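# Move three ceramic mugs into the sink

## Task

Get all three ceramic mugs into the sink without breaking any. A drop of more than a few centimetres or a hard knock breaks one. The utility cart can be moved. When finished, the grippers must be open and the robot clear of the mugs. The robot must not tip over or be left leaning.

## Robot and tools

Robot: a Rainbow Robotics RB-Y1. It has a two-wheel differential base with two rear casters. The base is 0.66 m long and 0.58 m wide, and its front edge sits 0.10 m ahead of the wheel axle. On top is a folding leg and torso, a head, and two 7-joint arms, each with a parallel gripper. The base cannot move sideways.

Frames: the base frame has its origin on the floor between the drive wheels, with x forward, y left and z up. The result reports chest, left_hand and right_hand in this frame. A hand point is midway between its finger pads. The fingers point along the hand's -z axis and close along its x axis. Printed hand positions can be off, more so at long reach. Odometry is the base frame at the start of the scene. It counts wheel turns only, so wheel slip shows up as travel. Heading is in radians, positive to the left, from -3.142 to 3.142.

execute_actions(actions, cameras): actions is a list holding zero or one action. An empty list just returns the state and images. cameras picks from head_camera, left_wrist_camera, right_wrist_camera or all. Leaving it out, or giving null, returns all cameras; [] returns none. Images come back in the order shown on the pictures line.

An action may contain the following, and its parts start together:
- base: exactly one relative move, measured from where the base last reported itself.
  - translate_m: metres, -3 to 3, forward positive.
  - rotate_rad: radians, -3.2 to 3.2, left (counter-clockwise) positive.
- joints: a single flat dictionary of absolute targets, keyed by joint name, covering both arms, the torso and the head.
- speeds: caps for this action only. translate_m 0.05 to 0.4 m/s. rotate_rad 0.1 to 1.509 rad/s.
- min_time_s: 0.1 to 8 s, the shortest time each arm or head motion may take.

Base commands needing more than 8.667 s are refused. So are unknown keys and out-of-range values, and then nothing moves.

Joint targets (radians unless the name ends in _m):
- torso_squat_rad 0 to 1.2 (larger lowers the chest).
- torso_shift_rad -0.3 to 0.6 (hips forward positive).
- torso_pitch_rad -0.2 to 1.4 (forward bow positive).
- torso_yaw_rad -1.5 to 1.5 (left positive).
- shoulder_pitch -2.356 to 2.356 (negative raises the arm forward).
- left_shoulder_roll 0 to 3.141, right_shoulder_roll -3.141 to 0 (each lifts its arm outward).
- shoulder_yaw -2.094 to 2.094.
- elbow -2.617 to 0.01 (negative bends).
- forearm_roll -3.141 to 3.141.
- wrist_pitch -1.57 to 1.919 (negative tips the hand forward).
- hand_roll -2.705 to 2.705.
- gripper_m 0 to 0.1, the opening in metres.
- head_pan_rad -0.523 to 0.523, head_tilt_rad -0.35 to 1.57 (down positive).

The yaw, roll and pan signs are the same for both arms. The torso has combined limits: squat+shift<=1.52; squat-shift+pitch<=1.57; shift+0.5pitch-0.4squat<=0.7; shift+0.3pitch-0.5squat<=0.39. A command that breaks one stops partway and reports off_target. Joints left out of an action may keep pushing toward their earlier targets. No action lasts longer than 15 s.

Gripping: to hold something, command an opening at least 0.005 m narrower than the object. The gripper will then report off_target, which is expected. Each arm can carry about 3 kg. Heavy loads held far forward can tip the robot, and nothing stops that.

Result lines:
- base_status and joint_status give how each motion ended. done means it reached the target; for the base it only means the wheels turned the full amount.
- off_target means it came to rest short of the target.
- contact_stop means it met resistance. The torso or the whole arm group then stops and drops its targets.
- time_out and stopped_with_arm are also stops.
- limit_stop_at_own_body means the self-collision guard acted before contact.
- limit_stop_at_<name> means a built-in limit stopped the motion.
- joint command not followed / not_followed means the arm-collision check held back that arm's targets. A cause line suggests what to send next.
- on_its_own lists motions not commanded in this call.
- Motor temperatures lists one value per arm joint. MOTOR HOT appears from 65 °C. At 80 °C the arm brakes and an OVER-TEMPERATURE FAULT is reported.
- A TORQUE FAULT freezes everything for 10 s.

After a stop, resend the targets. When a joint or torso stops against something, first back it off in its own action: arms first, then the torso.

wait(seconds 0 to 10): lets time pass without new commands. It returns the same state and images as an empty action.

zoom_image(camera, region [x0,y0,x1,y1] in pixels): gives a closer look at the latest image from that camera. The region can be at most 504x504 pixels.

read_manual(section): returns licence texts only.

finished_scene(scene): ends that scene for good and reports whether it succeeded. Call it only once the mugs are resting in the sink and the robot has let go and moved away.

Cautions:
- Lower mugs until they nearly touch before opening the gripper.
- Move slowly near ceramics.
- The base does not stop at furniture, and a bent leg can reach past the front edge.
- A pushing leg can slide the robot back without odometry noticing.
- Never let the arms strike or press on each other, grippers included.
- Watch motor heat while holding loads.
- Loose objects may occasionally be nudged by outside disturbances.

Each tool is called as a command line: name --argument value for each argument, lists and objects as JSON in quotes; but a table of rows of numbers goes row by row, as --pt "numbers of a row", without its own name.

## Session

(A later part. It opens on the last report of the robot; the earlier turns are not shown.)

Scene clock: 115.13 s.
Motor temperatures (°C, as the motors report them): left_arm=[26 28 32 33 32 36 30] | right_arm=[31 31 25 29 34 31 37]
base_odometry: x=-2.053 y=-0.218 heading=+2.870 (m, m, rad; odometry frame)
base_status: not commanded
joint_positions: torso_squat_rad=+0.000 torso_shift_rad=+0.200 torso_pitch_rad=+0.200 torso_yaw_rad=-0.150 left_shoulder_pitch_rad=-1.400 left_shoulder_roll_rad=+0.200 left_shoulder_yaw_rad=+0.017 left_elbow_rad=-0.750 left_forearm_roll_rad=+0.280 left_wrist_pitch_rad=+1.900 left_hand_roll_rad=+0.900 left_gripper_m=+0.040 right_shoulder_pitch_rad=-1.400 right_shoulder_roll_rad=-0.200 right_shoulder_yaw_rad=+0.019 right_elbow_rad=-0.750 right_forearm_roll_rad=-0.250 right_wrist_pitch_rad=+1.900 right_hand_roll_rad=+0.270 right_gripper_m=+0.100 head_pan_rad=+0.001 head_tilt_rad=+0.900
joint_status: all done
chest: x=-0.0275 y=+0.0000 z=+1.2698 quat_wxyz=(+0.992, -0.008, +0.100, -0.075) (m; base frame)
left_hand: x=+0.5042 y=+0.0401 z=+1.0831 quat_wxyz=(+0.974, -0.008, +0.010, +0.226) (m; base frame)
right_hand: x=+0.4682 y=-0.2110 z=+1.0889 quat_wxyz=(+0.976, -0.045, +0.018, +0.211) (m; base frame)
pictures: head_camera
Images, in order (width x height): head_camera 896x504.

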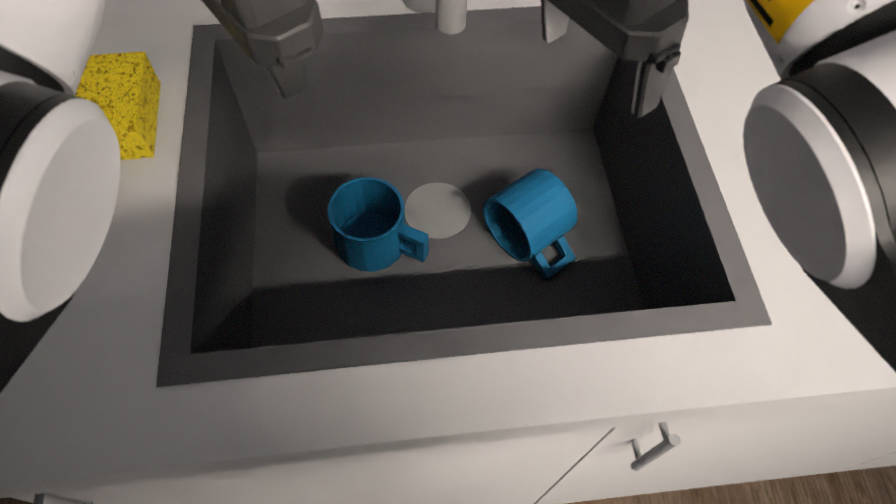

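execute_actions --actions '[{"base":{"translate_m":-0.5},"joints":{"torso_shift_rad":0.0,"torso_yaw_rad":0}}]' --cameras '[]'

execute_actions --actions '[{"base":{"rotate_rad":-3.07},"joints":{"left_shoulder_pitch_rad":0,"left_shoulder_roll_rad":0.05,"left_elbow_rad":-0.2,"left_forearm_roll_rad":0,"left_wrist_pitch_rad":0,"left_hand_roll_rad":0,"right_shoulder_pitch_rad":-0.6,"right_elbow_rad":-1.95,"right_shoulder_roll_rad":-0.45,"right_forearm_roll_rad":-0.4,"head_tilt_rad":0.5}}]' --cameras '[]'

execute_actions --actions '[{"base":{"translate_m":2.75}}]' --cameras '[]'

execute_actions --actions '[{"base":{"rotate_rad":-0.05}}]' --cameras '["head_camera"]'

Scene clock: 123.27 s.
Motor temperatures (°C, as the motors report them): left_arm=[26 28 32 33 32 36 30] | right_arm=[31 31 25 29 34 31 37]
base_odometry: x=-1.571 y=-0.352 heading=+2.869 (m, m, rad; odometry frame)
base_status: done
joint_positions: torso_squat_rad=+0.000 torso_shift_rad=+0.000 torso_pitch_rad=+0.200 torso_yaw_rad=+0.000 left_shoulder_pitch_rad=-1.400 left_shoulder_roll_rad=+0.200 left_shoulder_yaw_rad=+0.017 left_elbow_rad=-0.750 left_forearm_roll_rad=+0.280 left_wrist_pitch_rad=+1.900 left_hand_roll_rad=+0.900 left_gripper_m=+0.040 right_shoulder_pitch_rad=-1.400 right_shoulder_roll_rad=-0.200 right_shoulder_yaw_rad=+0.019 right_elbow_rad=-0.750 right_forearm_roll_rad=-0.250 right_wrist_pitch_rad=+1.900 right_hand_roll_rad=+0.270 right_gripper_m=+0.100 head_pan_rad=+0.001 head_tilt_rad=+0.900
joint_status: all done
chest: x=-0.1666 y=+0.0000 z=+1.2838 quat_wxyz=(+0.995, +0.000, +0.100, +0.000) (m; base frame)
left_hand: x=+0.3531 y=+0.1230 z=+1.0995 quat_wxyz=(+0.955, +0.005, +0.006, +0.297) (m; base frame)
right_hand: x=+0.3543 y=-0.1306 z=+1.0979 quat_wxyz=(+0.959, -0.031, +0.011, +0.282) (m; base frame)
pictures: none
No camera images: the call's "cameras" was empty. Leave "cameras" out to get every camera's image.

Scene clock: 128.53 s.
Motor temperatures (°C, as the motors report them): left_arm=[26 28 32 33 32 36 30] | right_arm=[31 31 25 29 34 31 37]
base_odometry: x=-1.571 y=-0.352 heading=-0.201 (m, m, rad; odometry frame)
base_status: done
joint_positions: torso_squat_rad=+0.000 torso_shift_rad=+0.000 torso_pitch_rad=+0.200 torso_yaw_rad=+0.000 left_shoulder_pitch_rad=+0.000 left_shoulder_roll_rad=+0.050 left_shoulder_yaw_rad=+0.017 left_elbow_rad=-0.200 left_forearm_roll_rad=+0.000 left_wrist_pitch_rad=+0.000 left_hand_roll_rad=+0.000 left_gripper_m=+0.040 right_shoulder_pitch_rad=-0.600 right_shoulder_roll_rad=-0.450 right_shoulder_yaw_rad=+0.019 right_elbow_rad=-1.950 right_forearm_roll_rad=-0.400 right_wrist_pitch_rad=+1.900 right_hand_roll_rad=+0.270 right_gripper_m=+0.100 head_pan_rad=+0.001 head_tilt_rad=+0.500
joint_status: all done
chest: x=-0.1666 y=+0.0000 z=+1.2838 quat_wxyz=(+0.995, +0.000, +0.100, +0.000) (m; base frame)
left_hand: x=-0.2061 y=+0.2597 z=+0.6000 quat_wxyz=(+1.000, +0.026, +0.000, +0.003) (m; base frame)
right_hand: x=+0.2778 y=-0.2424 z=+1.0712 quat_wxyz=(+0.934, -0.065, -0.182, +0.302) (m; base frame)
pictures: none
No camera images: the call's "cameras" was empty. Leave "cameras" out to get every camera's image.

Scene clock: 136.97 s.
Motor temperatures (°C, as the motors report them): left_arm=[26 28 32 33 32 36 30] | right_arm=[31 31 25 29 34 31 37]
base_odometry: x=+1.124 y=-0.901 heading=-0.201 (m, m, rad; odometry frame)
base_status: done
joint_positions: torso_squat_rad=+0.000 torso_shift_rad=+0.000 torso_pitch_rad=+0.200 torso_yaw_rad=+0.000 left_shoulder_pitch_rad=+0.000 left_shoulder_roll_rad=+0.050 left_shoulder_yaw_rad=+0.017 left_elbow_rad=-0.200 left_forearm_roll_rad=+0.000 left_wrist_pitch_rad=+0.000 left_hand_roll_rad=+0.000 left_gripper_m=+0.040 right_shoulder_pitch_rad=-0.600 right_shoulder_roll_rad=-0.450 right_shoulder_yaw_rad=+0.019 right_elbow_rad=-1.950 right_forearm_roll_rad=-0.400 right_wrist_pitch_rad=+1.900 right_hand_roll_rad=+0.270 right_gripper_m=+0.100 head_pan_rad=+0.001 head_tilt_rad=+0.500
joint_status: not commanded
chest: x=-0.1665 y=+0.0000 z=+1.2838 quat_wxyz=(+0.995, +0.000, +0.100, +0.000) (m; base frame)
left_hand: x=-0.2059 y=+0.2597 z=+0.6000 quat_wxyz=(+1.000, +0.026, +0.000, +0.003) (m; base frame)
right_hand: x=+0.2778 y=-0.2424 z=+1.0711 quat_wxyz=(+0.934, -0.065, -0.182, +0.302) (m; base frame)
pictures: none
No camera images: the call's "cameras" was empty. Leave "cameras" out to get every camera's image.

Scene clock: 138.00 s.
Motor temperatures (°C, as the motors report them): left_arm=[26 28 32 33 32 36 30] | right_arm=[31 31 25 29 34 31 37]
base_odometry: x=+1.124 y=-0.901 heading=-0.250 (m, m, rad; odometry frame)
base_status: done
joint_positions: torso_squat_rad=+0.000 torso_shift_rad=+0.000 torso_pitch_rad=+0.200 torso_yaw_rad=+0.000 left_shoulder_pitch_rad=+0.000 left_shoulder_roll_rad=+0.050 left_shoulder_yaw_rad=+0.017 left_elbow_rad=-0.200 left_forearm_roll_rad=+0.000 left_wrist_pitch_rad=+0.000 left_hand_roll_rad=+0.000 left_gripper_m=+0.040 right_shoulder_pitch_rad=-0.600 right_shoulder_roll_rad=-0.450 right_shoulder_yaw_rad=+0.019 right_elbow_rad=-1.950 right_forearm_roll_rad=-0.400 right_wrist_pitch_rad=+1.900 right_hand_roll_rad=+0.270 right_gripper_m=+0.100 head_pan_rad=+0.001 head_tilt_rad=+0.500
joint_status: not commanded
chest: x=-0.1665 y=+0.0001 z=+1.2838 quat_wxyz=(+0.995, +0.000, +0.100, +0.000) (m; base frame)
left_hand: x=-0.2059 y=+0.2597 z=+0.6000 quat_wxyz=(+1.000, +0.026, +0.000, +0.003) (m; base frame)
right_hand: x=+0.2778 y=-0.2424 z=+1.0711 quat_wxyz=(+0.934, -0.065, -0.182, +0.302) (m; base frame)
pictures: head_camera
Images, in order (width x height): head_camera 896x504.

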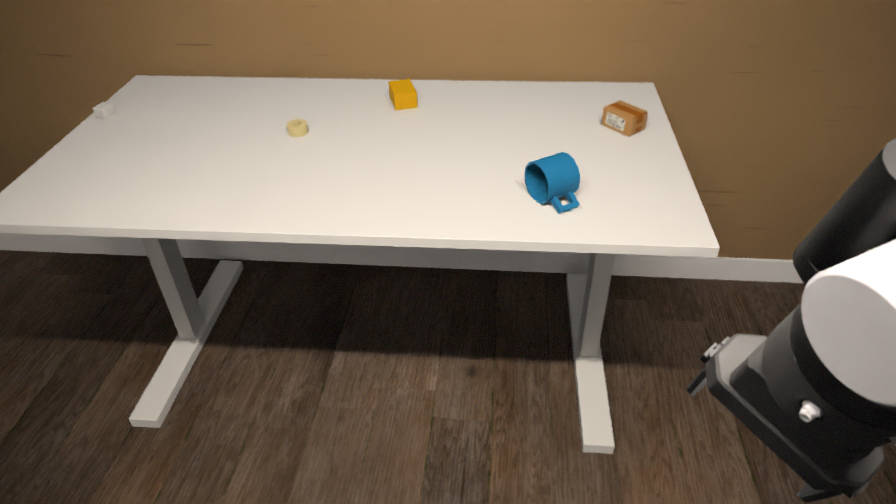

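execute_actions --actions '[{"base":{"translate_m":0.68},"speeds":{"translate_m":0.3},"joints":{"torso_squat_rad":0.2,"torso_shift_rad":0.3,"torso_pitch_rad":0.5,"right_shoulder_pitch_rad":-0.42,"right_elbow_rad":-2.1,"right_shoulder_roll_rad":-0.38,"right_forearm_roll_rad":-0.33,"head_tilt_rad":0.9}}]' --cameras '["head_camera","right_wrist_camera"]'

Scene clock: 145.10 s.
Motor temperatures (°C, as the motors report them): left_arm=[25 28 32 33 32 36 30] | right_arm=[31 31 25 29 34 31 37]
base_odometry: x=+1.782 y=-1.070 heading=-0.250 (m, m, rad; odometry frame)
base_status: done
joint_positions: torso_squat_rad=+0.200 torso_shift_rad=+0.300 torso_pitch_rad=+0.500 torso_yaw_rad=+0.000 left_shoulder_pitch_rad=+0.000 left_shoulder_roll_rad=+0.050 left_shoulder_yaw_rad=+0.017 left_elbow_rad=-0.200 left_forearm_roll_rad=+0.000 left_wrist_pitch_rad=+0.000 left_hand_roll_rad=+0.000 left_gripper_m=+0.040 right_shoulder_pitch_rad=-0.420 right_shoulder_roll_rad=-0.380 right_shoulder_yaw_rad=+0.019 right_elbow_rad=-2.100 right_forearm_roll_rad=-0.330 right_wrist_pitch_rad=+1.900 right_hand_roll_rad=+0.270 right_gripper_m=+0.100 head_pan_rad=+0.001 head_tilt_rad=+0.900
joint_status: all done
chest: x=+0.1232 y=+0.0000 z=+1.2074 quat_wxyz=(+0.969, +0.000, +0.248, +0.000) (m; base frame)
left_hand: x=-0.1166 y=+0.2596 z=+0.5658 quat_wxyz=(+0.988, +0.026, +0.149, -0.001) (m; base frame)
right_hand: x=+0.4314 y=-0.2390 z=+0.8557 quat_wxyz=(+0.955, -0.014, -0.031, +0.295) (m; base frame)
pictures: head_camera, right_wrist_camera
Images, in order (width x height): head_camera 896x504, right_wrist_camera 644x364.

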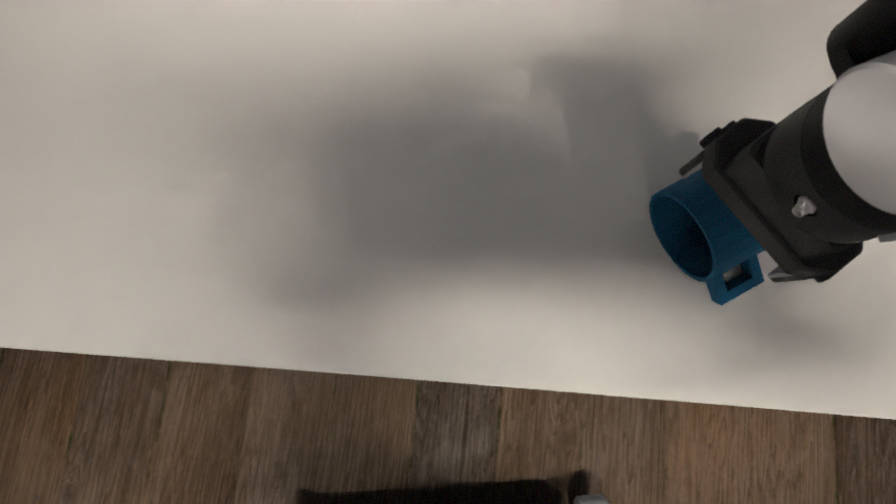

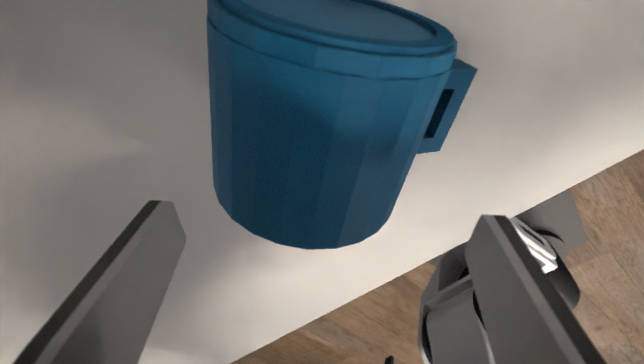

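execute_actions --actions '[{"base":{"translate_m":0.015},"joints":{"right_elbow_rad":-1.8,"right_wrist_pitch_rad":1.72,"right_shoulder_roll_rad":-0.43,"right_forearm_roll_rad":-0.38,"right_hand_roll_rad":0.17},"min_time_s":1.3}]' --cameras '["right_wrist_camera"]'

Scene clock: 149.33 s.
Motor temperatures (°C, as the motors report them): left_arm=[25 28 32 33 32 36 30] | right_arm=[31 31 25 29 34 31 37]
base_odometry: x=+1.797 y=-1.073 heading=-0.251 (m, m, rad; odometry frame)
base_status: done
joint_positions: torso_squat_rad=+0.200 torso_shift_rad=+0.300 torso_pitch_rad=+0.500 torso_yaw_rad=+0.000 left_shoulder_pitch_rad=+0.000 left_shoulder_roll_rad=+0.050 left_shoulder_yaw_rad=+0.017 left_elbow_rad=-0.200 left_forearm_roll_rad=+0.000 left_wrist_pitch_rad=+0.000 left_hand_roll_rad=+0.000 left_gripper_m=+0.040 right_shoulder_pitch_rad=-0.420 right_shoulder_roll_rad=-0.429 right_shoulder_yaw_rad=+0.019 right_elbow_rad=-1.800 right_forearm_roll_rad=-0.380 right_wrist_pitch_rad=+1.720 right_hand_roll_rad=+0.170 right_gripper_m=+0.100 head_pan_rad=+0.001 head_tilt_rad=+0.900
joint_status: all done
chest: x=+0.1232 y=+0.0000 z=+1.2074 quat_wxyz=(+0.969, +0.000, +0.248, +0.000) (m; base frame)
left_hand: x=-0.1166 y=+0.2596 z=+0.5659 quat_wxyz=(+0.988, +0.026, +0.149, -0.001) (m; base frame)
right_hand: x=+0.4237 y=-0.2744 z=+0.7876 quat_wxyz=(+0.978, -0.003, +0.023, +0.206) (m; base frame)
pictures: right_wrist_camera
Images, in order (width x height): right_wrist_camera 644x364.

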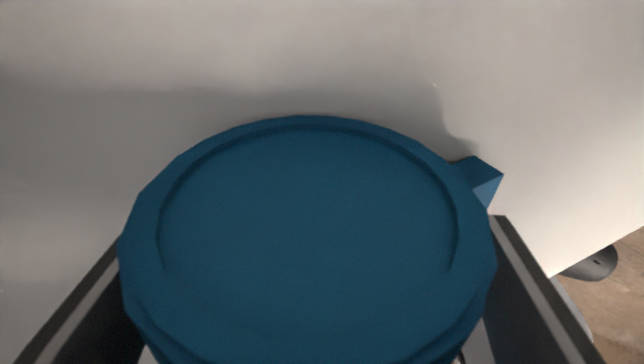

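execute_actions --actions '[{"joints":{"right_gripper_m":0.06}}]' --cameras '[]'

execute_actions --actions '[{"joints":{"torso_pitch_rad":0.3,"right_wrist_pitch_rad":1.91}}]' --cameras '[]'

execute_actions --actions '[{"base":{"translate_m":-0.6},"joints":{"torso_shift_rad":0.0,"torso_squat_rad":0.0,"torso_pitch_rad":0.25}}]' --cameras '[]'

execute_actions --actions '[{"base":{"rotate_rad":-3.068},"joints":{"right_shoulder_pitch_rad":-1.4,"right_elbow_rad":-0.75,"right_wrist_pitch_rad":1.9,"right_shoulder_roll_rad":-0.2,"right_forearm_roll_rad":-0.25,"right_hand_roll_rad":-0.3},"min_time_s":2}]' --cameras '[]'

execute_actions --actions '[{"base":{"translate_m":2.1}}]' --cameras '[]'

execute_actions --actions '[{"base":{"rotate_rad":-0.094}}]' --cameras '[]'

execute_actions --actions '[{"base":{"translate_m":1.15},"speeds":{"translate_m":0.35},"joints":{"torso_shift_rad":0.2}}]' --cameras '["head_camera"]'

Scene clock: 161.37 s.
Motor temperatures (°C, as the motors report them): left_arm=[25 28 32 33 32 36 30] | right_arm=[31 31 25 29 34 31 37]
base_odometry: x=+1.797 y=-1.073 heading=-0.251 (m, m, rad; odometry frame)
base_status: not commanded
joint_positions: torso_squat_rad=+0.200 torso_shift_rad=+0.300 torso_pitch_rad=+0.500 torso_yaw_rad=+0.000 left_shoulder_pitch_rad=+0.000 left_shoulder_roll_rad=+0.050 left_shoulder_yaw_rad=+0.017 left_elbow_rad=-0.200 left_forearm_roll_rad=+0.000 left_wrist_pitch_rad=+0.000 left_hand_roll_rad=+0.000 left_gripper_m=+0.040 right_shoulder_pitch_rad=-0.420 right_shoulder_roll_rad=-0.429 right_shoulder_yaw_rad=+0.019 right_elbow_rad=-1.800 right_forearm_roll_rad=-0.380 right_wrist_pitch_rad=+1.720 right_hand_roll_rad=+0.170 right_gripper_m=+0.090 head_pan_rad=+0.001 head_tilt_rad=+0.900
joint_status: right_gripper_m off_target (ended at +0.090, target +0.060)
chest: x=+0.1232 y=+0.0000 z=+1.2074 quat_wxyz=(+0.969, +0.000, +0.248, +0.000) (m; base frame)
left_hand: x=-0.1166 y=+0.2596 z=+0.5659 quat_wxyz=(+0.988, +0.026, +0.149, -0.001) (m; base frame)
right_hand: x=+0.4237 y=-0.2744 z=+0.7876 quat_wxyz=(+0.978, -0.003, +0.023, +0.205) (m; base frame)
pictures: none
No camera images: the call's "cameras" was empty. Leave "cameras" out to get every camera's image.

Scene clock: 162.80 s.
Motor temperatures (°C, as the motors report them): left_arm=[25 28 32 33 32 36 30] | right_arm=[31 31 25 29 34 31 37]
base_odometry: x=+1.797 y=-1.073 heading=-0.251 (m, m, rad; odometry frame)
base_status: not commanded
joint_positions: torso_squat_rad=+0.200 torso_shift_rad=+0.300 torso_pitch_rad=+0.300 torso_yaw_rad=+0.000 left_shoulder_pitch_rad=+0.000 left_shoulder_roll_rad=+0.050 left_shoulder_yaw_rad=+0.017 left_elbow_rad=-0.200 left_forearm_roll_rad=+0.000 left_wrist_pitch_rad=+0.000 left_hand_roll_rad=+0.000 left_gripper_m=+0.040 right_shoulder_pitch_rad=-0.420 right_shoulder_roll_rad=-0.429 right_shoulder_yaw_rad=+0.019 right_elbow_rad=-1.800 right_forearm_roll_rad=-0.380 right_wrist_pitch_rad=+1.910 right_hand_roll_rad=+0.170 right_gripper_m=+0.090 head_pan_rad=+0.001 head_tilt_rad=+0.900
joint_status: all done
chest: x=+0.0663 y=+0.0000 z=+1.2315 quat_wxyz=(+0.989, +0.000, +0.150, +0.000) (m; base frame)
left_hand: x=-0.0413 y=+0.2596 z=+0.5551 quat_wxyz=(+0.998, +0.026, +0.050, +0.002) (m; base frame)
right_hand: x=+0.4017 y=-0.2848 z=+0.8773 quat_wxyz=(+0.979, -0.027, +0.020, +0.202) (m; base frame)
pictures: none
No camera images: the call's "cameras" was empty. Leave "cameras" out to get every camera's image.

Scene clock: 166.10 s.
Motor temperatures (°C, as the motors report them): left_arm=[25 28 32 33 32 36 30] | right_arm=[31 31 25 29 34 31 37]
base_odometry: x=+1.216 y=-0.925 heading=-0.252 (m, m, rad; odometry frame)
base_status: done
joint_positions: torso_squat_rad=+0.000 torso_shift_rad=+0.000 torso_pitch_rad=+0.250 torso_yaw_rad=+0.000 left_shoulder_pitch_rad=+0.000 left_shoulder_roll_rad=+0.050 left_shoulder_yaw_rad=+0.017 left_elbow_rad=-0.200 left_forearm_roll_rad=+0.000 left_wrist_pitch_rad=+0.000 left_hand_roll_rad=+0.000 left_gripper_m=+0.040 right_shoulder_pitch_rad=-0.420 right_shoulder_roll_rad=-0.429 right_shoulder_yaw_rad=+0.019 right_elbow_rad=-1.800 right_forearm_roll_rad=-0.380 right_wrist_pitch_rad=+1.910 right_hand_roll_rad=+0.170 right_gripper_m=+0.090 head_pan_rad=+0.001 head_tilt_rad=+0.900
joint_status: all done
chest: x=-0.1514 y=+0.0001 z=+1.2803 quat_wxyz=(+0.992, +0.000, +0.125, +0.000) (m; base frame)
left_hand: x=-0.2251 y=+0.2596 z=+0.5994 quat_wxyz=(+0.999, +0.026, +0.025, +0.003) (m; base frame)
right_hand: x=+0.2013 y=-0.2849 z=+0.9433 quat_wxyz=(+0.979, -0.032, -0.005, +0.201) (m; base frame)
pictures: none
No camera images: the call's "cameras" was empty. Leave "cameras" out to get every camera's image.

Scene clock: 171.37 s.
Motor temperatures (°C, as the motors report them): left_arm=[25 28 32 33 32 36 30] | right_arm=[31 31 25 29 34 31 37]
base_odometry: x=+1.216 y=-0.925 heading=+2.964 (m, m, rad; odometry frame)
base_status: done
joint_positions: torso_squat_rad=+0.000 torso_shift_rad=+0.000 torso_pitch_rad=+0.250 torso_yaw_rad=+0.000 left_shoulder_pitch_rad=+0.000 left_shoulder_roll_rad=+0.050 left_shoulder_yaw_rad=+0.017 left_elbow_rad=-0.200 left_forearm_roll_rad=+0.000 left_wrist_pitch_rad=+0.000 left_hand_roll_rad=+0.000 left_gripper_m=+0.040 right_shoulder_pitch_rad=-1.399 right_shoulder_roll_rad=-0.200 right_shoulder_yaw_rad=+0.019 right_elbow_rad=-0.750 right_forearm_roll_rad=-0.250 right_wrist_pitch_rad=+1.900 right_hand_roll_rad=-0.300 right_gripper_m=+0.090 head_pan_rad=+0.001 head_tilt_rad=+0.900
joint_status: all done
chest: x=-0.1514 y=+0.0000 z=+1.2803 quat_wxyz=(+0.992, +0.000, +0.125, +0.000) (m; base frame)
left_hand: x=-0.2251 y=+0.2596 z=+0.5994 quat_wxyz=(+0.999, +0.026, +0.025, +0.003) (m; base frame)
right_hand: x=+0.3594 y=-0.1309 z=+1.0683 quat_wxyz=(+0.999, -0.033, +0.027, +0.002) (m; base frame)
pictures: none
No camera images: the call's "cameras" was empty. Leave "cameras" out to get every camera's image.

Scene clock: 177.97 s.
Motor temperatures (°C, as the motors report them): left_arm=[25 28 32 33 32 36 30] | right_arm=[31 31 25 29 34 31 37]
base_odometry: x=-0.851 y=-0.553 heading=+2.963 (m, m, rad; odometry frame)
base_status: done
joint_positions: torso_squat_rad=+0.000 torso_shift_rad=+0.000 torso_pitch_rad=+0.250 torso_yaw_rad=+0.000 left_shoulder_pitch_rad=+0.000 left_shoulder_roll_rad=+0.050 left_shoulder_yaw_rad=+0.017 left_elbow_rad=-0.200 left_forearm_roll_rad=+0.000 left_wrist_pitch_rad=+0.000 left_hand_roll_rad=+0.000 left_gripper_m=+0.040 right_shoulder_pitch_rad=-1.399 right_shoulder_roll_rad=-0.200 right_shoulder_yaw_rad=+0.019 right_elbow_rad=-0.750 right_forearm_roll_rad=-0.250 right_wrist_pitch_rad=+1.900 right_hand_roll_rad=-0.300 right_gripper_m=+0.090 head_pan_rad=+0.001 head_tilt_rad=+0.900
joint_status: not commanded
chest: x=-0.1513 y=+0.0000 z=+1.2803 quat_wxyz=(+0.992, +0.000, +0.125, +0.000) (m; base frame)
left_hand: x=-0.2249 y=+0.2596 z=+0.5994 quat_wxyz=(+0.999, +0.026, +0.025, +0.003) (m; base frame)
right_hand: x=+0.3595 y=-0.1308 z=+1.0682 quat_wxyz=(+0.999, -0.033, +0.027, +0.002) (m; base frame)
pictures: none
No camera images: the call's "cameras" was empty. Leave "cameras" out to get every camera's image.

Scene clock: 179.17 s.
Motor temperatures (°C, as the motors report them): left_arm=[25 28 32 33 32 36 30] | right_arm=[31 31 25 29 34 31 37]
base_odometry: x=-0.851 y=-0.553 heading=+2.870 (m, m, rad; odometry frame)
base_status: done
joint_positions: torso_squat_rad=+0.000 torso_shift_rad=+0.000 torso_pitch_rad=+0.250 torso_yaw_rad=+0.000 left_shoulder_pitch_rad=+0.000 left_shoulder_roll_rad=+0.050 left_shoulder_yaw_rad=+0.017 left_elbow_rad=-0.200 left_forearm_roll_rad=+0.000 left_wrist_pitch_rad=+0.000 left_hand_roll_rad=+0.000 left_gripper_m=+0.040 right_shoulder_pitch_rad=-1.399 right_shoulder_roll_rad=-0.200 right_shoulder_yaw_rad=+0.019 right_elbow_rad=-0.750 right_forearm_roll_rad=-0.250 right_wrist_pitch_rad=+1.900 right_hand_roll_rad=-0.300 right_gripper_m=+0.090 head_pan_rad=+0.001 head_tilt_rad=+0.900
joint_status: not commanded
chest: x=-0.1513 y=+0.0001 z=+1.2803 quat_wxyz=(+0.992, +0.000, +0.125, +0.000) (m; base frame)
left_hand: x=-0.2250 y=+0.2596 z=+0.5993 quat_wxyz=(+0.999, +0.026, +0.025, +0.003) (m; base frame)
right_hand: x=+0.3595 y=-0.1308 z=+1.0682 quat_wxyz=(+0.999, -0.033, +0.027, +0.002) (m; base frame)
pictures: none
No camera images: the call's "cameras" was empty. Leave "cameras" out to get every camera's image.

Scene clock: 183.63 s.
Motor temperatures (°C, as the motors report them): left_arm=[25 28 32 33 32 36 30] | right_arm=[31 31 25 29 34 31 37]
base_odometry: x=-1.959 y=-0.244 heading=+2.870 (m, m, rad; odometry frame)
base_status: done
joint_positions: torso_squat_rad=+0.000 torso_shift_rad=+0.200 torso_pitch_rad=+0.250 torso_yaw_rad=+0.000 left_shoulder_pitch_rad=+0.000 left_shoulder_roll_rad=+0.050 left_shoulder_yaw_rad=+0.017 left_elbow_rad=-0.200 left_forearm_roll_rad=+0.000 left_wrist_pitch_rad=+0.000 left_hand_roll_rad=+0.000 left_gripper_m=+0.040 right_shoulder_pitch_rad=-1.399 right_shoulder_roll_rad=-0.200 right_shoulder_yaw_rad=+0.019 right_elbow_rad=-0.750 right_forearm_roll_rad=-0.250 right_wrist_pitch_rad=+1.900 right_hand_roll_rad=-0.300 right_gripper_m=+0.090 head_pan_rad=+0.001 head_tilt_rad=+0.900
joint_status: all done
chest: x=-0.0122 y=+0.0001 z=+1.2663 quat_wxyz=(+0.992, +0.000, +0.125, +0.000) (m; base frame)
left_hand: x=-0.0859 y=+0.2596 z=+0.5854 quat_wxyz=(+0.999, +0.026, +0.025, +0.003) (m; base frame)
right_hand: x=+0.4986 y=-0.1308 z=+1.0542 quat_wxyz=(+0.999, -0.033, +0.027, +0.002) (m; base frame)
pictures: head_camera
Images, in order (width x height): head_camera 896x504.

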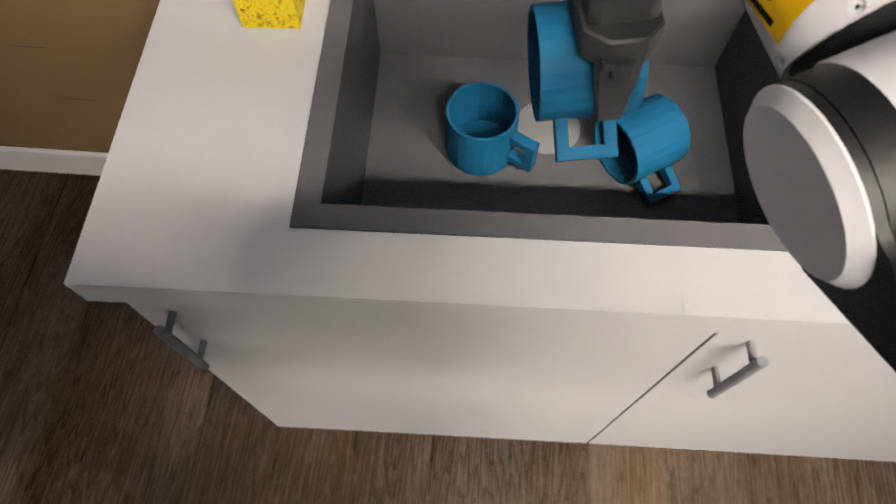

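execute_actions --actions '[{"base":{"translate_m":-0.055},"joints":{"right_hand_roll_rad":2.7}}]' --cameras '[]'

execute_actions --actions '[{"joints":{"torso_pitch_rad":0.6,"right_wrist_pitch_rad":1.55,"head_tilt_rad":0.6},"min_time_s":1.3}]' --cameras '["head_camera"]'

Scene clock: 196.37 s.
Motor temperatures (°C, as the motors report them): left_arm=[25 28 32 33 32 36 30] | right_arm=[31 31 25 29 34 31 37]
base_odometry: x=-1.906 y=-0.258 heading=+2.870 (m, m, rad; odometry frame)
base_status: done
joint_positions: torso_squat_rad=+0.000 torso_shift_rad=+0.200 torso_pitch_rad=+0.250 torso_yaw_rad=+0.000 left_shoulder_pitch_rad=+0.000 left_shoulder_roll_rad=+0.050 left_shoulder_yaw_rad=+0.017 left_elbow_rad=-0.200 left_forearm_roll_rad=+0.000 left_wrist_pitch_rad=+0.000 left_hand_roll_rad=+0.000 left_gripper_m=+0.040 right_shoulder_pitch_rad=-1.399 right_shoulder_roll_rad=-0.200 right_shoulder_yaw_rad=+0.019 right_elbow_rad=-0.750 right_forearm_roll_rad=-0.250 right_wrist_pitch_rad=+1.900 right_hand_roll_rad=+2.700 right_gripper_m=+0.090 head_pan_rad=+0.001 head_tilt_rad=+0.900
joint_status: all done
chest: x=-0.0123 y=+0.0001 z=+1.2663 quat_wxyz=(+0.992, +0.000, +0.125, +0.000) (m; base frame)
left_hand: x=-0.0860 y=+0.2596 z=+0.5854 quat_wxyz=(+0.999, +0.026, +0.025, +0.003) (m; base frame)
right_hand: x=+0.4986 y=-0.1308 z=+1.0543 quat_wxyz=(+0.069, +0.025, +0.035, +0.997) (m; base frame)
pictures: none
No camera images: the call's "cameras" was empty. Leave "cameras" out to get every camera's image.

Scene clock: 198.37 s.
Motor temperatures (°C, as the motors report them): left_arm=[25 28 32 33 32 36 30] | right_arm=[31 31 25 29 34 31 37]
base_odometry: x=-1.906 y=-0.258 heading=+2.870 (m, m, rad; odometry frame)
base_status: not commanded
joint_positions: torso_squat_rad=+0.000 torso_shift_rad=+0.200 torso_pitch_rad=+0.600 torso_yaw_rad=+0.000 left_shoulder_pitch_rad=+0.000 left_shoulder_roll_rad=+0.050 left_shoulder_yaw_rad=+0.017 left_elbow_rad=-0.200 left_forearm_roll_rad=+0.000 left_wrist_pitch_rad=+0.000 left_hand_roll_rad=+0.000 left_gripper_m=+0.040 right_shoulder_pitch_rad=-1.399 right_shoulder_roll_rad=-0.200 right_shoulder_yaw_rad=+0.019 right_elbow_rad=-0.750 right_forearm_roll_rad=-0.250 right_wrist_pitch_rad=+1.550 right_hand_roll_rad=+2.700 right_gripper_m=+0.090 head_pan_rad=+0.001 head_tilt_rad=+0.600
joint_status: all done
chest: x=+0.0859 y=+0.0001 z=+1.2219 quat_wxyz=(+0.955, +0.000, +0.296, +0.000) (m; base frame)
left_hand: x=-0.2168 y=+0.2596 z=+0.6075 quat_wxyz=(+0.980, +0.026, +0.199, -0.002) (m; base frame)
right_hand: x=+0.5673 y=-0.1064 z=+0.8291 quat_wxyz=(+0.068, +0.037, -0.017, +0.997) (m; base frame)
pictures: head_camera
Images, in order (width x height): head_camera 896x504.

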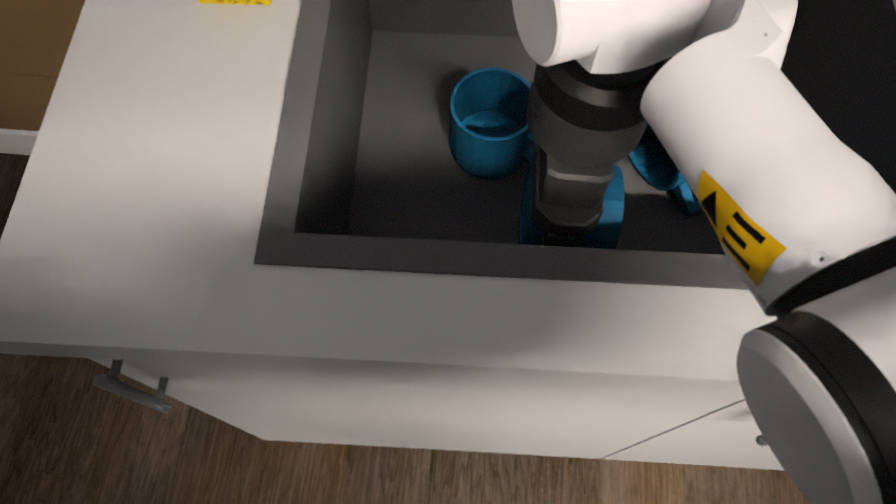

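execute_actions --actions '[{"joints":{"right_elbow_rad":-0.58,"right_wrist_pitch_rad":1.38},"min_time_s":1.3}]' --cameras '[]'

execute_actions --actions '[{"joints":{"right_gripper_m":0.1}}]' --cameras '[]'

execute_actions --actions '[{"joints":{"torso_pitch_rad":0.2,"right_wrist_pitch_rad":1.9,"right_elbow_rad":-0.75,"head_tilt_rad":0.9}}]' --cameras '["head_camera"]'

Scene clock: 203.57 s.
Motor temperatures (°C, as the motors report them): left_arm=[25 28 32 33 32 36 30] | right_arm=[31 31 25 29 34 31 37]
base_odometry: x=-1.906 y=-0.258 heading=+2.870 (m, m, rad; odometry frame)
base_status: not commanded
joint_positions: torso_squat_rad=+0.000 torso_shift_rad=+0.200 torso_pitch_rad=+0.599 torso_yaw_rad=+0.000 left_shoulder_pitch_rad=+0.000 left_shoulder_roll_rad=+0.050 left_shoulder_yaw_rad=+0.017 left_elbow_rad=-0.200 left_forearm_roll_rad=+0.000 left_wrist_pitch_rad=+0.000 left_hand_roll_rad=+0.000 left_gripper_m=+0.040 right_shoulder_pitch_rad=-1.401 right_shoulder_roll_rad=-0.200 right_shoulder_yaw_rad=+0.019 right_elbow_rad=-0.581 right_forearm_roll_rad=-0.250 right_wrist_pitch_rad=+1.381 right_hand_roll_rad=+2.700 right_gripper_m=+0.090 head_pan_rad=+0.001 head_tilt_rad=+0.600
joint_status: all done
chest: x=+0.0853 y=+0.0001 z=+1.2221 quat_wxyz=(+0.955, +0.000, +0.295, +0.000) (m; base frame)
left_hand: x=-0.2168 y=+0.2596 z=+0.6074 quat_wxyz=(+0.980, +0.026, +0.198, -0.002) (m; base frame)
right_hand: x=+0.5603 y=-0.1180 z=+0.7894 quat_wxyz=(+0.089, +0.032, -0.016, +0.995) (m; base frame)
pictures: none
No camera images: the call's "cameras" was empty. Leave "cameras" out to get every camera's image.

Scene clock: 204.50 s.
Motor temperatures (°C, as the motors report them): left_arm=[25 28 32 33 32 36 30] | right_arm=[31 31 25 29 34 31 37]
base_odometry: x=-1.906 y=-0.258 heading=+2.870 (m, m, rad; odometry frame)
base_status: not commanded
joint_positions: torso_squat_rad=+0.000 torso_shift_rad=+0.200 torso_pitch_rad=+0.600 torso_yaw_rad=+0.000 left_shoulder_pitch_rad=+0.000 left_shoulder_roll_rad=+0.050 left_shoulder_yaw_rad=+0.017 left_elbow_rad=-0.200 left_forearm_roll_rad=+0.000 left_wrist_pitch_rad=+0.000 left_hand_roll_rad=+0.000 left_gripper_m=+0.040 right_shoulder_pitch_rad=-1.400 right_shoulder_roll_rad=-0.200 right_shoulder_yaw_rad=+0.019 right_elbow_rad=-0.580 right_forearm_roll_rad=-0.250 right_wrist_pitch_rad=+1.380 right_hand_roll_rad=+2.700 right_gripper_m=+0.100 head_pan_rad=+0.001 head_tilt_rad=+0.600
joint_status: all done
chest: x=+0.0858 y=+0.0001 z=+1.2219 quat_wxyz=(+0.955, +0.000, +0.296, +0.000) (m; base frame)
left_hand: x=-0.2168 y=+0.2596 z=+0.6075 quat_wxyz=(+0.980, +0.026, +0.198, -0.002) (m; base frame)
right_hand: x=+0.5601 y=-0.1182 z=+0.7884 quat_wxyz=(+0.089, +0.033, -0.015, +0.995) (m; base frame)
pictures: none
No camera images: the call's "cameras" was empty. Leave "cameras" out to get every camera's image.

Scene clock: 214.87 s.
Motor temperatures (°C, as the motors report them): left_arm=[25 28 32 33 32 36 30] | right_arm=[31 31 25 29 35 34 37]
TORQUE FAULT: right_wrist_pitch_rad reached its load limit. The robot stopped for 10 seconds, dropped its targets and accepts commands again. The stop added 9.2 s to the call and to motion_time.
base_odometry: x=-1.906 y=-0.258 heading=+2.870 (m, m, rad; odometry frame)
base_status: not commanded
joint_positions: torso_squat_rad=+0.000 torso_shift_rad=+0.202 torso_pitch_rad=+0.556 torso_yaw_rad=+0.000 left_shoulder_pitch_rad=+0.000 left_shoulder_roll_rad=+0.050 left_shoulder_yaw_rad=+0.017 left_elbow_rad=-0.200 left_forearm_roll_rad=+0.000 left_wrist_pitch_rad=+0.000 left_hand_roll_rad=+0.000 left_gripper_m=+0.040 right_shoulder_pitch_rad=-1.407 right_shoulder_roll_rad=-0.206 right_shoulder_yaw_rad=+0.019 right_elbow_rad=-0.676 right_forearm_roll_rad=-0.248 right_wrist_pitch_rad=+1.662 right_hand_roll_rad=+2.700 right_gripper_m=+0.098 head_pan_rad=+0.001 head_tilt_rad=+0.907
joint_status: torso_pitch_rad torque_fault (moved -0.044 of -0.400); right_elbow_rad torque_fault (moved -0.095 of -0.170); right_wrist_pitch_rad torque_fault (moved +0.282 of +0.520); the others done
on_its_own: torso_pitch_rad is held at +0.556, not at your +0.200, since a torque_fault; right_elbow_rad is held at -0.672, not at your -0.750, since a torque_fault; right_wrist_pitch_rad is held at +1.665, not at your +1.900, since a torque_fault
chest: x=+0.0757 y=+0.0001 z=+1.2291 quat_wxyz=(+0.962, +0.000, +0.275, +0.000) (m; base frame)
left_hand: x=-0.1997 y=+0.2596 z=+0.6020 quat_wxyz=(+0.984, +0.026, +0.177, -0.001) (m; base frame)
right_hand: x=+0.5361 y=-0.1257 z=+0.8477 quat_wxyz=(+0.076, +0.095, +0.017, +0.992) (m; base frame)
pictures: head_camera
Images, in order (width x height): head_camera 896x504.

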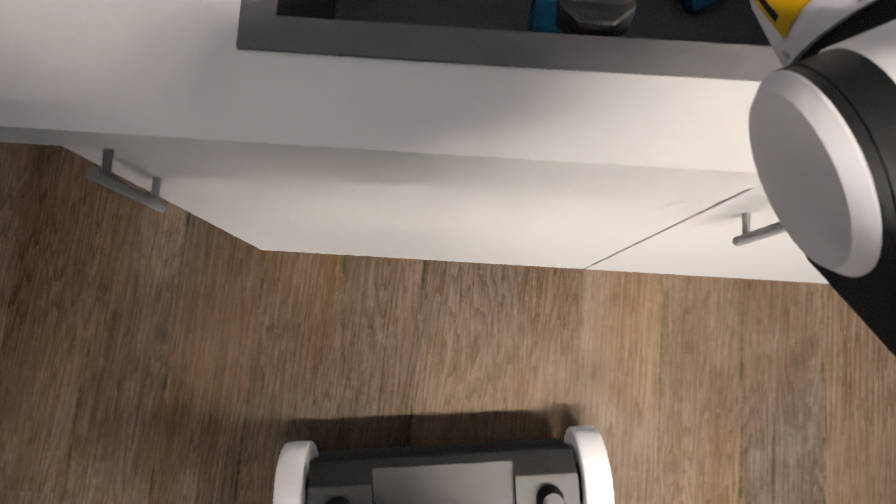

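execute_actions --actions '[{"joints":{"right_wrist_pitch_rad":1.5,"right_elbow_rad":-0.68}}]' --cameras '[]'

execute_actions --actions '[{"joints":{"right_elbow_rad":-1.2,"right_wrist_pitch_rad":1.9},"min_time_s":1.5}]' --cameras '[]'

execute_actions --actions '[{"joints":{"torso_pitch_rad":0.2}}]' --cameras '["head_camera"]'

Scene clock: 218.90 s.
Motor temperatures (°C, as the motors report them): left_arm=[25 28 32 33 32 36 30] | right_arm=[31 31 25 29 35 35 37]
base_odometry: x=-1.906 y=-0.258 heading=+2.870 (m, m, rad; odometry frame)
base_status: not commanded
joint_positions: torso_squat_rad=+0.000 torso_shift_rad=+0.201 torso_pitch_rad=+0.556 torso_yaw_rad=+0.000 left_shoulder_pitch_rad=+0.000 left_shoulder_roll_rad=+0.050 left_shoulder_yaw_rad=+0.017 left_elbow_rad=-0.200 left_forearm_roll_rad=+0.000 left_wrist_pitch_rad=+0.000 left_hand_roll_rad=+0.000 left_gripper_m=+0.040 right_shoulder_pitch_rad=-1.403 right_shoulder_roll_rad=-0.202 right_shoulder_yaw_rad=+0.019 right_elbow_rad=-0.680 right_forearm_roll_rad=-0.249 right_wrist_pitch_rad=+1.500 right_hand_roll_rad=+2.700 right_gripper_m=+0.100 head_pan_rad=+0.001 head_tilt_rad=+0.907
joint_status: all done
on_its_own: torso_pitch_rad is held at +0.556, not at your +0.200, since a torque_fault
chest: x=+0.0752 y=+0.0001 z=+1.2292 quat_wxyz=(+0.962, +0.000, +0.274, +0.000) (m; base frame)
left_hand: x=-0.1999 y=+0.2596 z=+0.6020 quat_wxyz=(+0.984, +0.026, +0.177, -0.001) (m; base frame)
right_hand: x=+0.5697 y=-0.1131 z=+0.8429 quat_wxyz=(+0.077, +0.020, -0.014, +0.997) (m; base frame)
pictures: none
No camera images: the call's "cameras" was empty. Leave "cameras" out to get every camera's image.

Scene clock: 220.70 s.
Motor temperatures (°C, as the motors report them): left_arm=[25 28 32 33 32 36 30] | right_arm=[31 31 25 29 35 35 37]
base_odometry: x=-1.906 y=-0.258 heading=+2.870 (m, m, rad; odometry frame)
base_status: not commanded
joint_positions: torso_squat_rad=+0.000 torso_shift_rad=+0.201 torso_pitch_rad=+0.556 torso_yaw_rad=+0.000 left_shoulder_pitch_rad=+0.000 left_shoulder_roll_rad=+0.050 left_shoulder_yaw_rad=+0.017 left_elbow_rad=-0.200 left_forearm_roll_rad=+0.000 left_wrist_pitch_rad=+0.000 left_hand_roll_rad=+0.000 left_gripper_m=+0.040 right_shoulder_pitch_rad=-1.403 right_shoulder_roll_rad=-0.202 right_shoulder_yaw_rad=+0.019 right_elbow_rad=-1.200 right_forearm_roll_rad=-0.249 right_wrist_pitch_rad=+1.900 right_hand_roll_rad=+2.700 right_gripper_m=+0.100 head_pan_rad=+0.001 head_tilt_rad=+0.907
joint_status: all done
on_its_own: torso_pitch_rad is held at +0.556, not at your +0.200, since a torque_fault
chest: x=+0.0752 y=+0.0001 z=+1.2292 quat_wxyz=(+0.962, +0.000, +0.274, +0.000) (m; base frame)
left_hand: x=-0.1999 y=+0.2596 z=+0.6020 quat_wxyz=(+0.984, +0.026, +0.177, -0.001) (m; base frame)
right_hand: x=+0.5803 y=-0.0841 z=+0.9729 quat_wxyz=(+0.015, -0.032, -0.026, +0.999) (m; base frame)
pictures: none
No camera images: the call's "cameras" was empty. Leave "cameras" out to get every camera's image.

Scene clock: 222.67 s.
Motor temperatures (°C, as the motors report them): left_arm=[25 28 32 33 32 36 30] | right_arm=[31 31 25 29 35 35 37]
base_odometry: x=-1.906 y=-0.258 heading=+2.870 (m, m, rad; odometry frame)
base_status: not commanded
joint_positions: torso_squat_rad=+0.000 torso_shift_rad=+0.201 torso_pitch_rad=+0.200 torso_yaw_rad=+0.000 left_shoulder_pitch_rad=+0.000 left_shoulder_roll_rad=+0.050 left_shoulder_yaw_rad=+0.017 left_elbow_rad=-0.200 left_forearm_roll_rad=+0.000 left_wrist_pitch_rad=+0.000 left_hand_roll_rad=+0.000 left_gripper_m=+0.040 right_shoulder_pitch_rad=-1.402 right_shoulder_roll_rad=-0.202 right_shoulder_yaw_rad=+0.019 right_elbow_rad=-1.200 right_forearm_roll_rad=-0.249 right_wrist_pitch_rad=+1.900 right_hand_roll_rad=+2.700 right_gripper_m=+0.100 head_pan_rad=+0.001 head_tilt_rad=+0.907
joint_status: all done
chest: x=-0.0266 y=+0.0001 z=+1.2696 quat_wxyz=(+0.995, +0.000, +0.100, +0.000) (m; base frame)
left_hand: x=-0.0661 y=+0.2596 z=+0.5859 quat_wxyz=(+1.000, +0.026, +0.000, +0.003) (m; base frame)
right_hand: x=+0.5361 y=-0.0841 z=+1.2051 quat_wxyz=(+0.010, -0.208, -0.029, +0.978) (m; base frame)
pictures: head_camera
Images, in order (width x height): head_camera 896x504.

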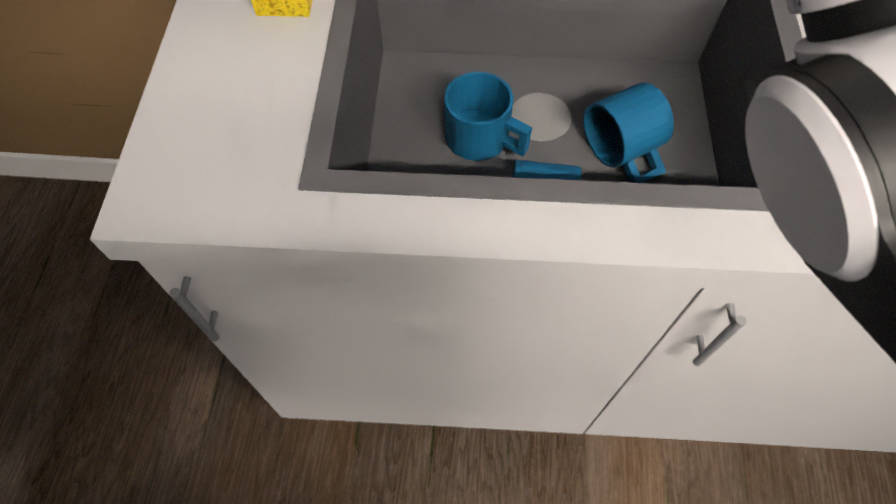

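execute_actions --actions '[{"base":{"translate_m":-0.4},"joints":{"torso_shift_rad":0}}]' --cameras '[]'

finished_scene --scene 2

Scene clock: 227.40 s.
Motor temperatures (°C, as the motors report them): left_arm=[25 28 32 33 32 36 30] | right_arm=[31 31 25 29 35 34 37]
base_odometry: x=-1.521 y=-0.366 heading=+2.869 (m, m, rad; odometry frame)
base_status: done
joint_positions: torso_squat_rad=+0.000 torso_shift_rad=+0.000 torso_pitch_rad=+0.200 torso_yaw_rad=+0.000 left_shoulder_pitch_rad=+0.000 left_shoulder_roll_rad=+0.050 left_shoulder_yaw_rad=+0.017 left_elbow_rad=-0.200 left_forearm_roll_rad=+0.000 left_wrist_pitch_rad=+0.000 left_hand_roll_rad=+0.000 left_gripper_m=+0.040 right_shoulder_pitch_rad=-1.402 right_shoulder_roll_rad=-0.202 right_shoulder_yaw_rad=+0.019 right_elbow_rad=-1.200 right_forearm_roll_rad=-0.249 right_wrist_pitch_rad=+1.900 right_hand_roll_rad=+2.700 right_gripper_m=+0.100 head_pan_rad=+0.001 head_tilt_rad=+0.907
joint_status: all done
chest: x=-0.1665 y=+0.0001 z=+1.2838 quat_wxyz=(+0.995, +0.000, +0.100, +0.000) (m; base frame)
left_hand: x=-0.2060 y=+0.2596 z=+0.6000 quat_wxyz=(+1.000, +0.026, +0.000, +0.003) (m; base frame)
right_hand: x=+0.3962 y=-0.0840 z=+1.2192 quat_wxyz=(+0.010, -0.208, -0.029, +0.978) (m; base frame)
pictures: none
No camera images: the call's "cameras" was empty. Leave "cameras" out to get every camera's image.

The scene is finished: the task was done.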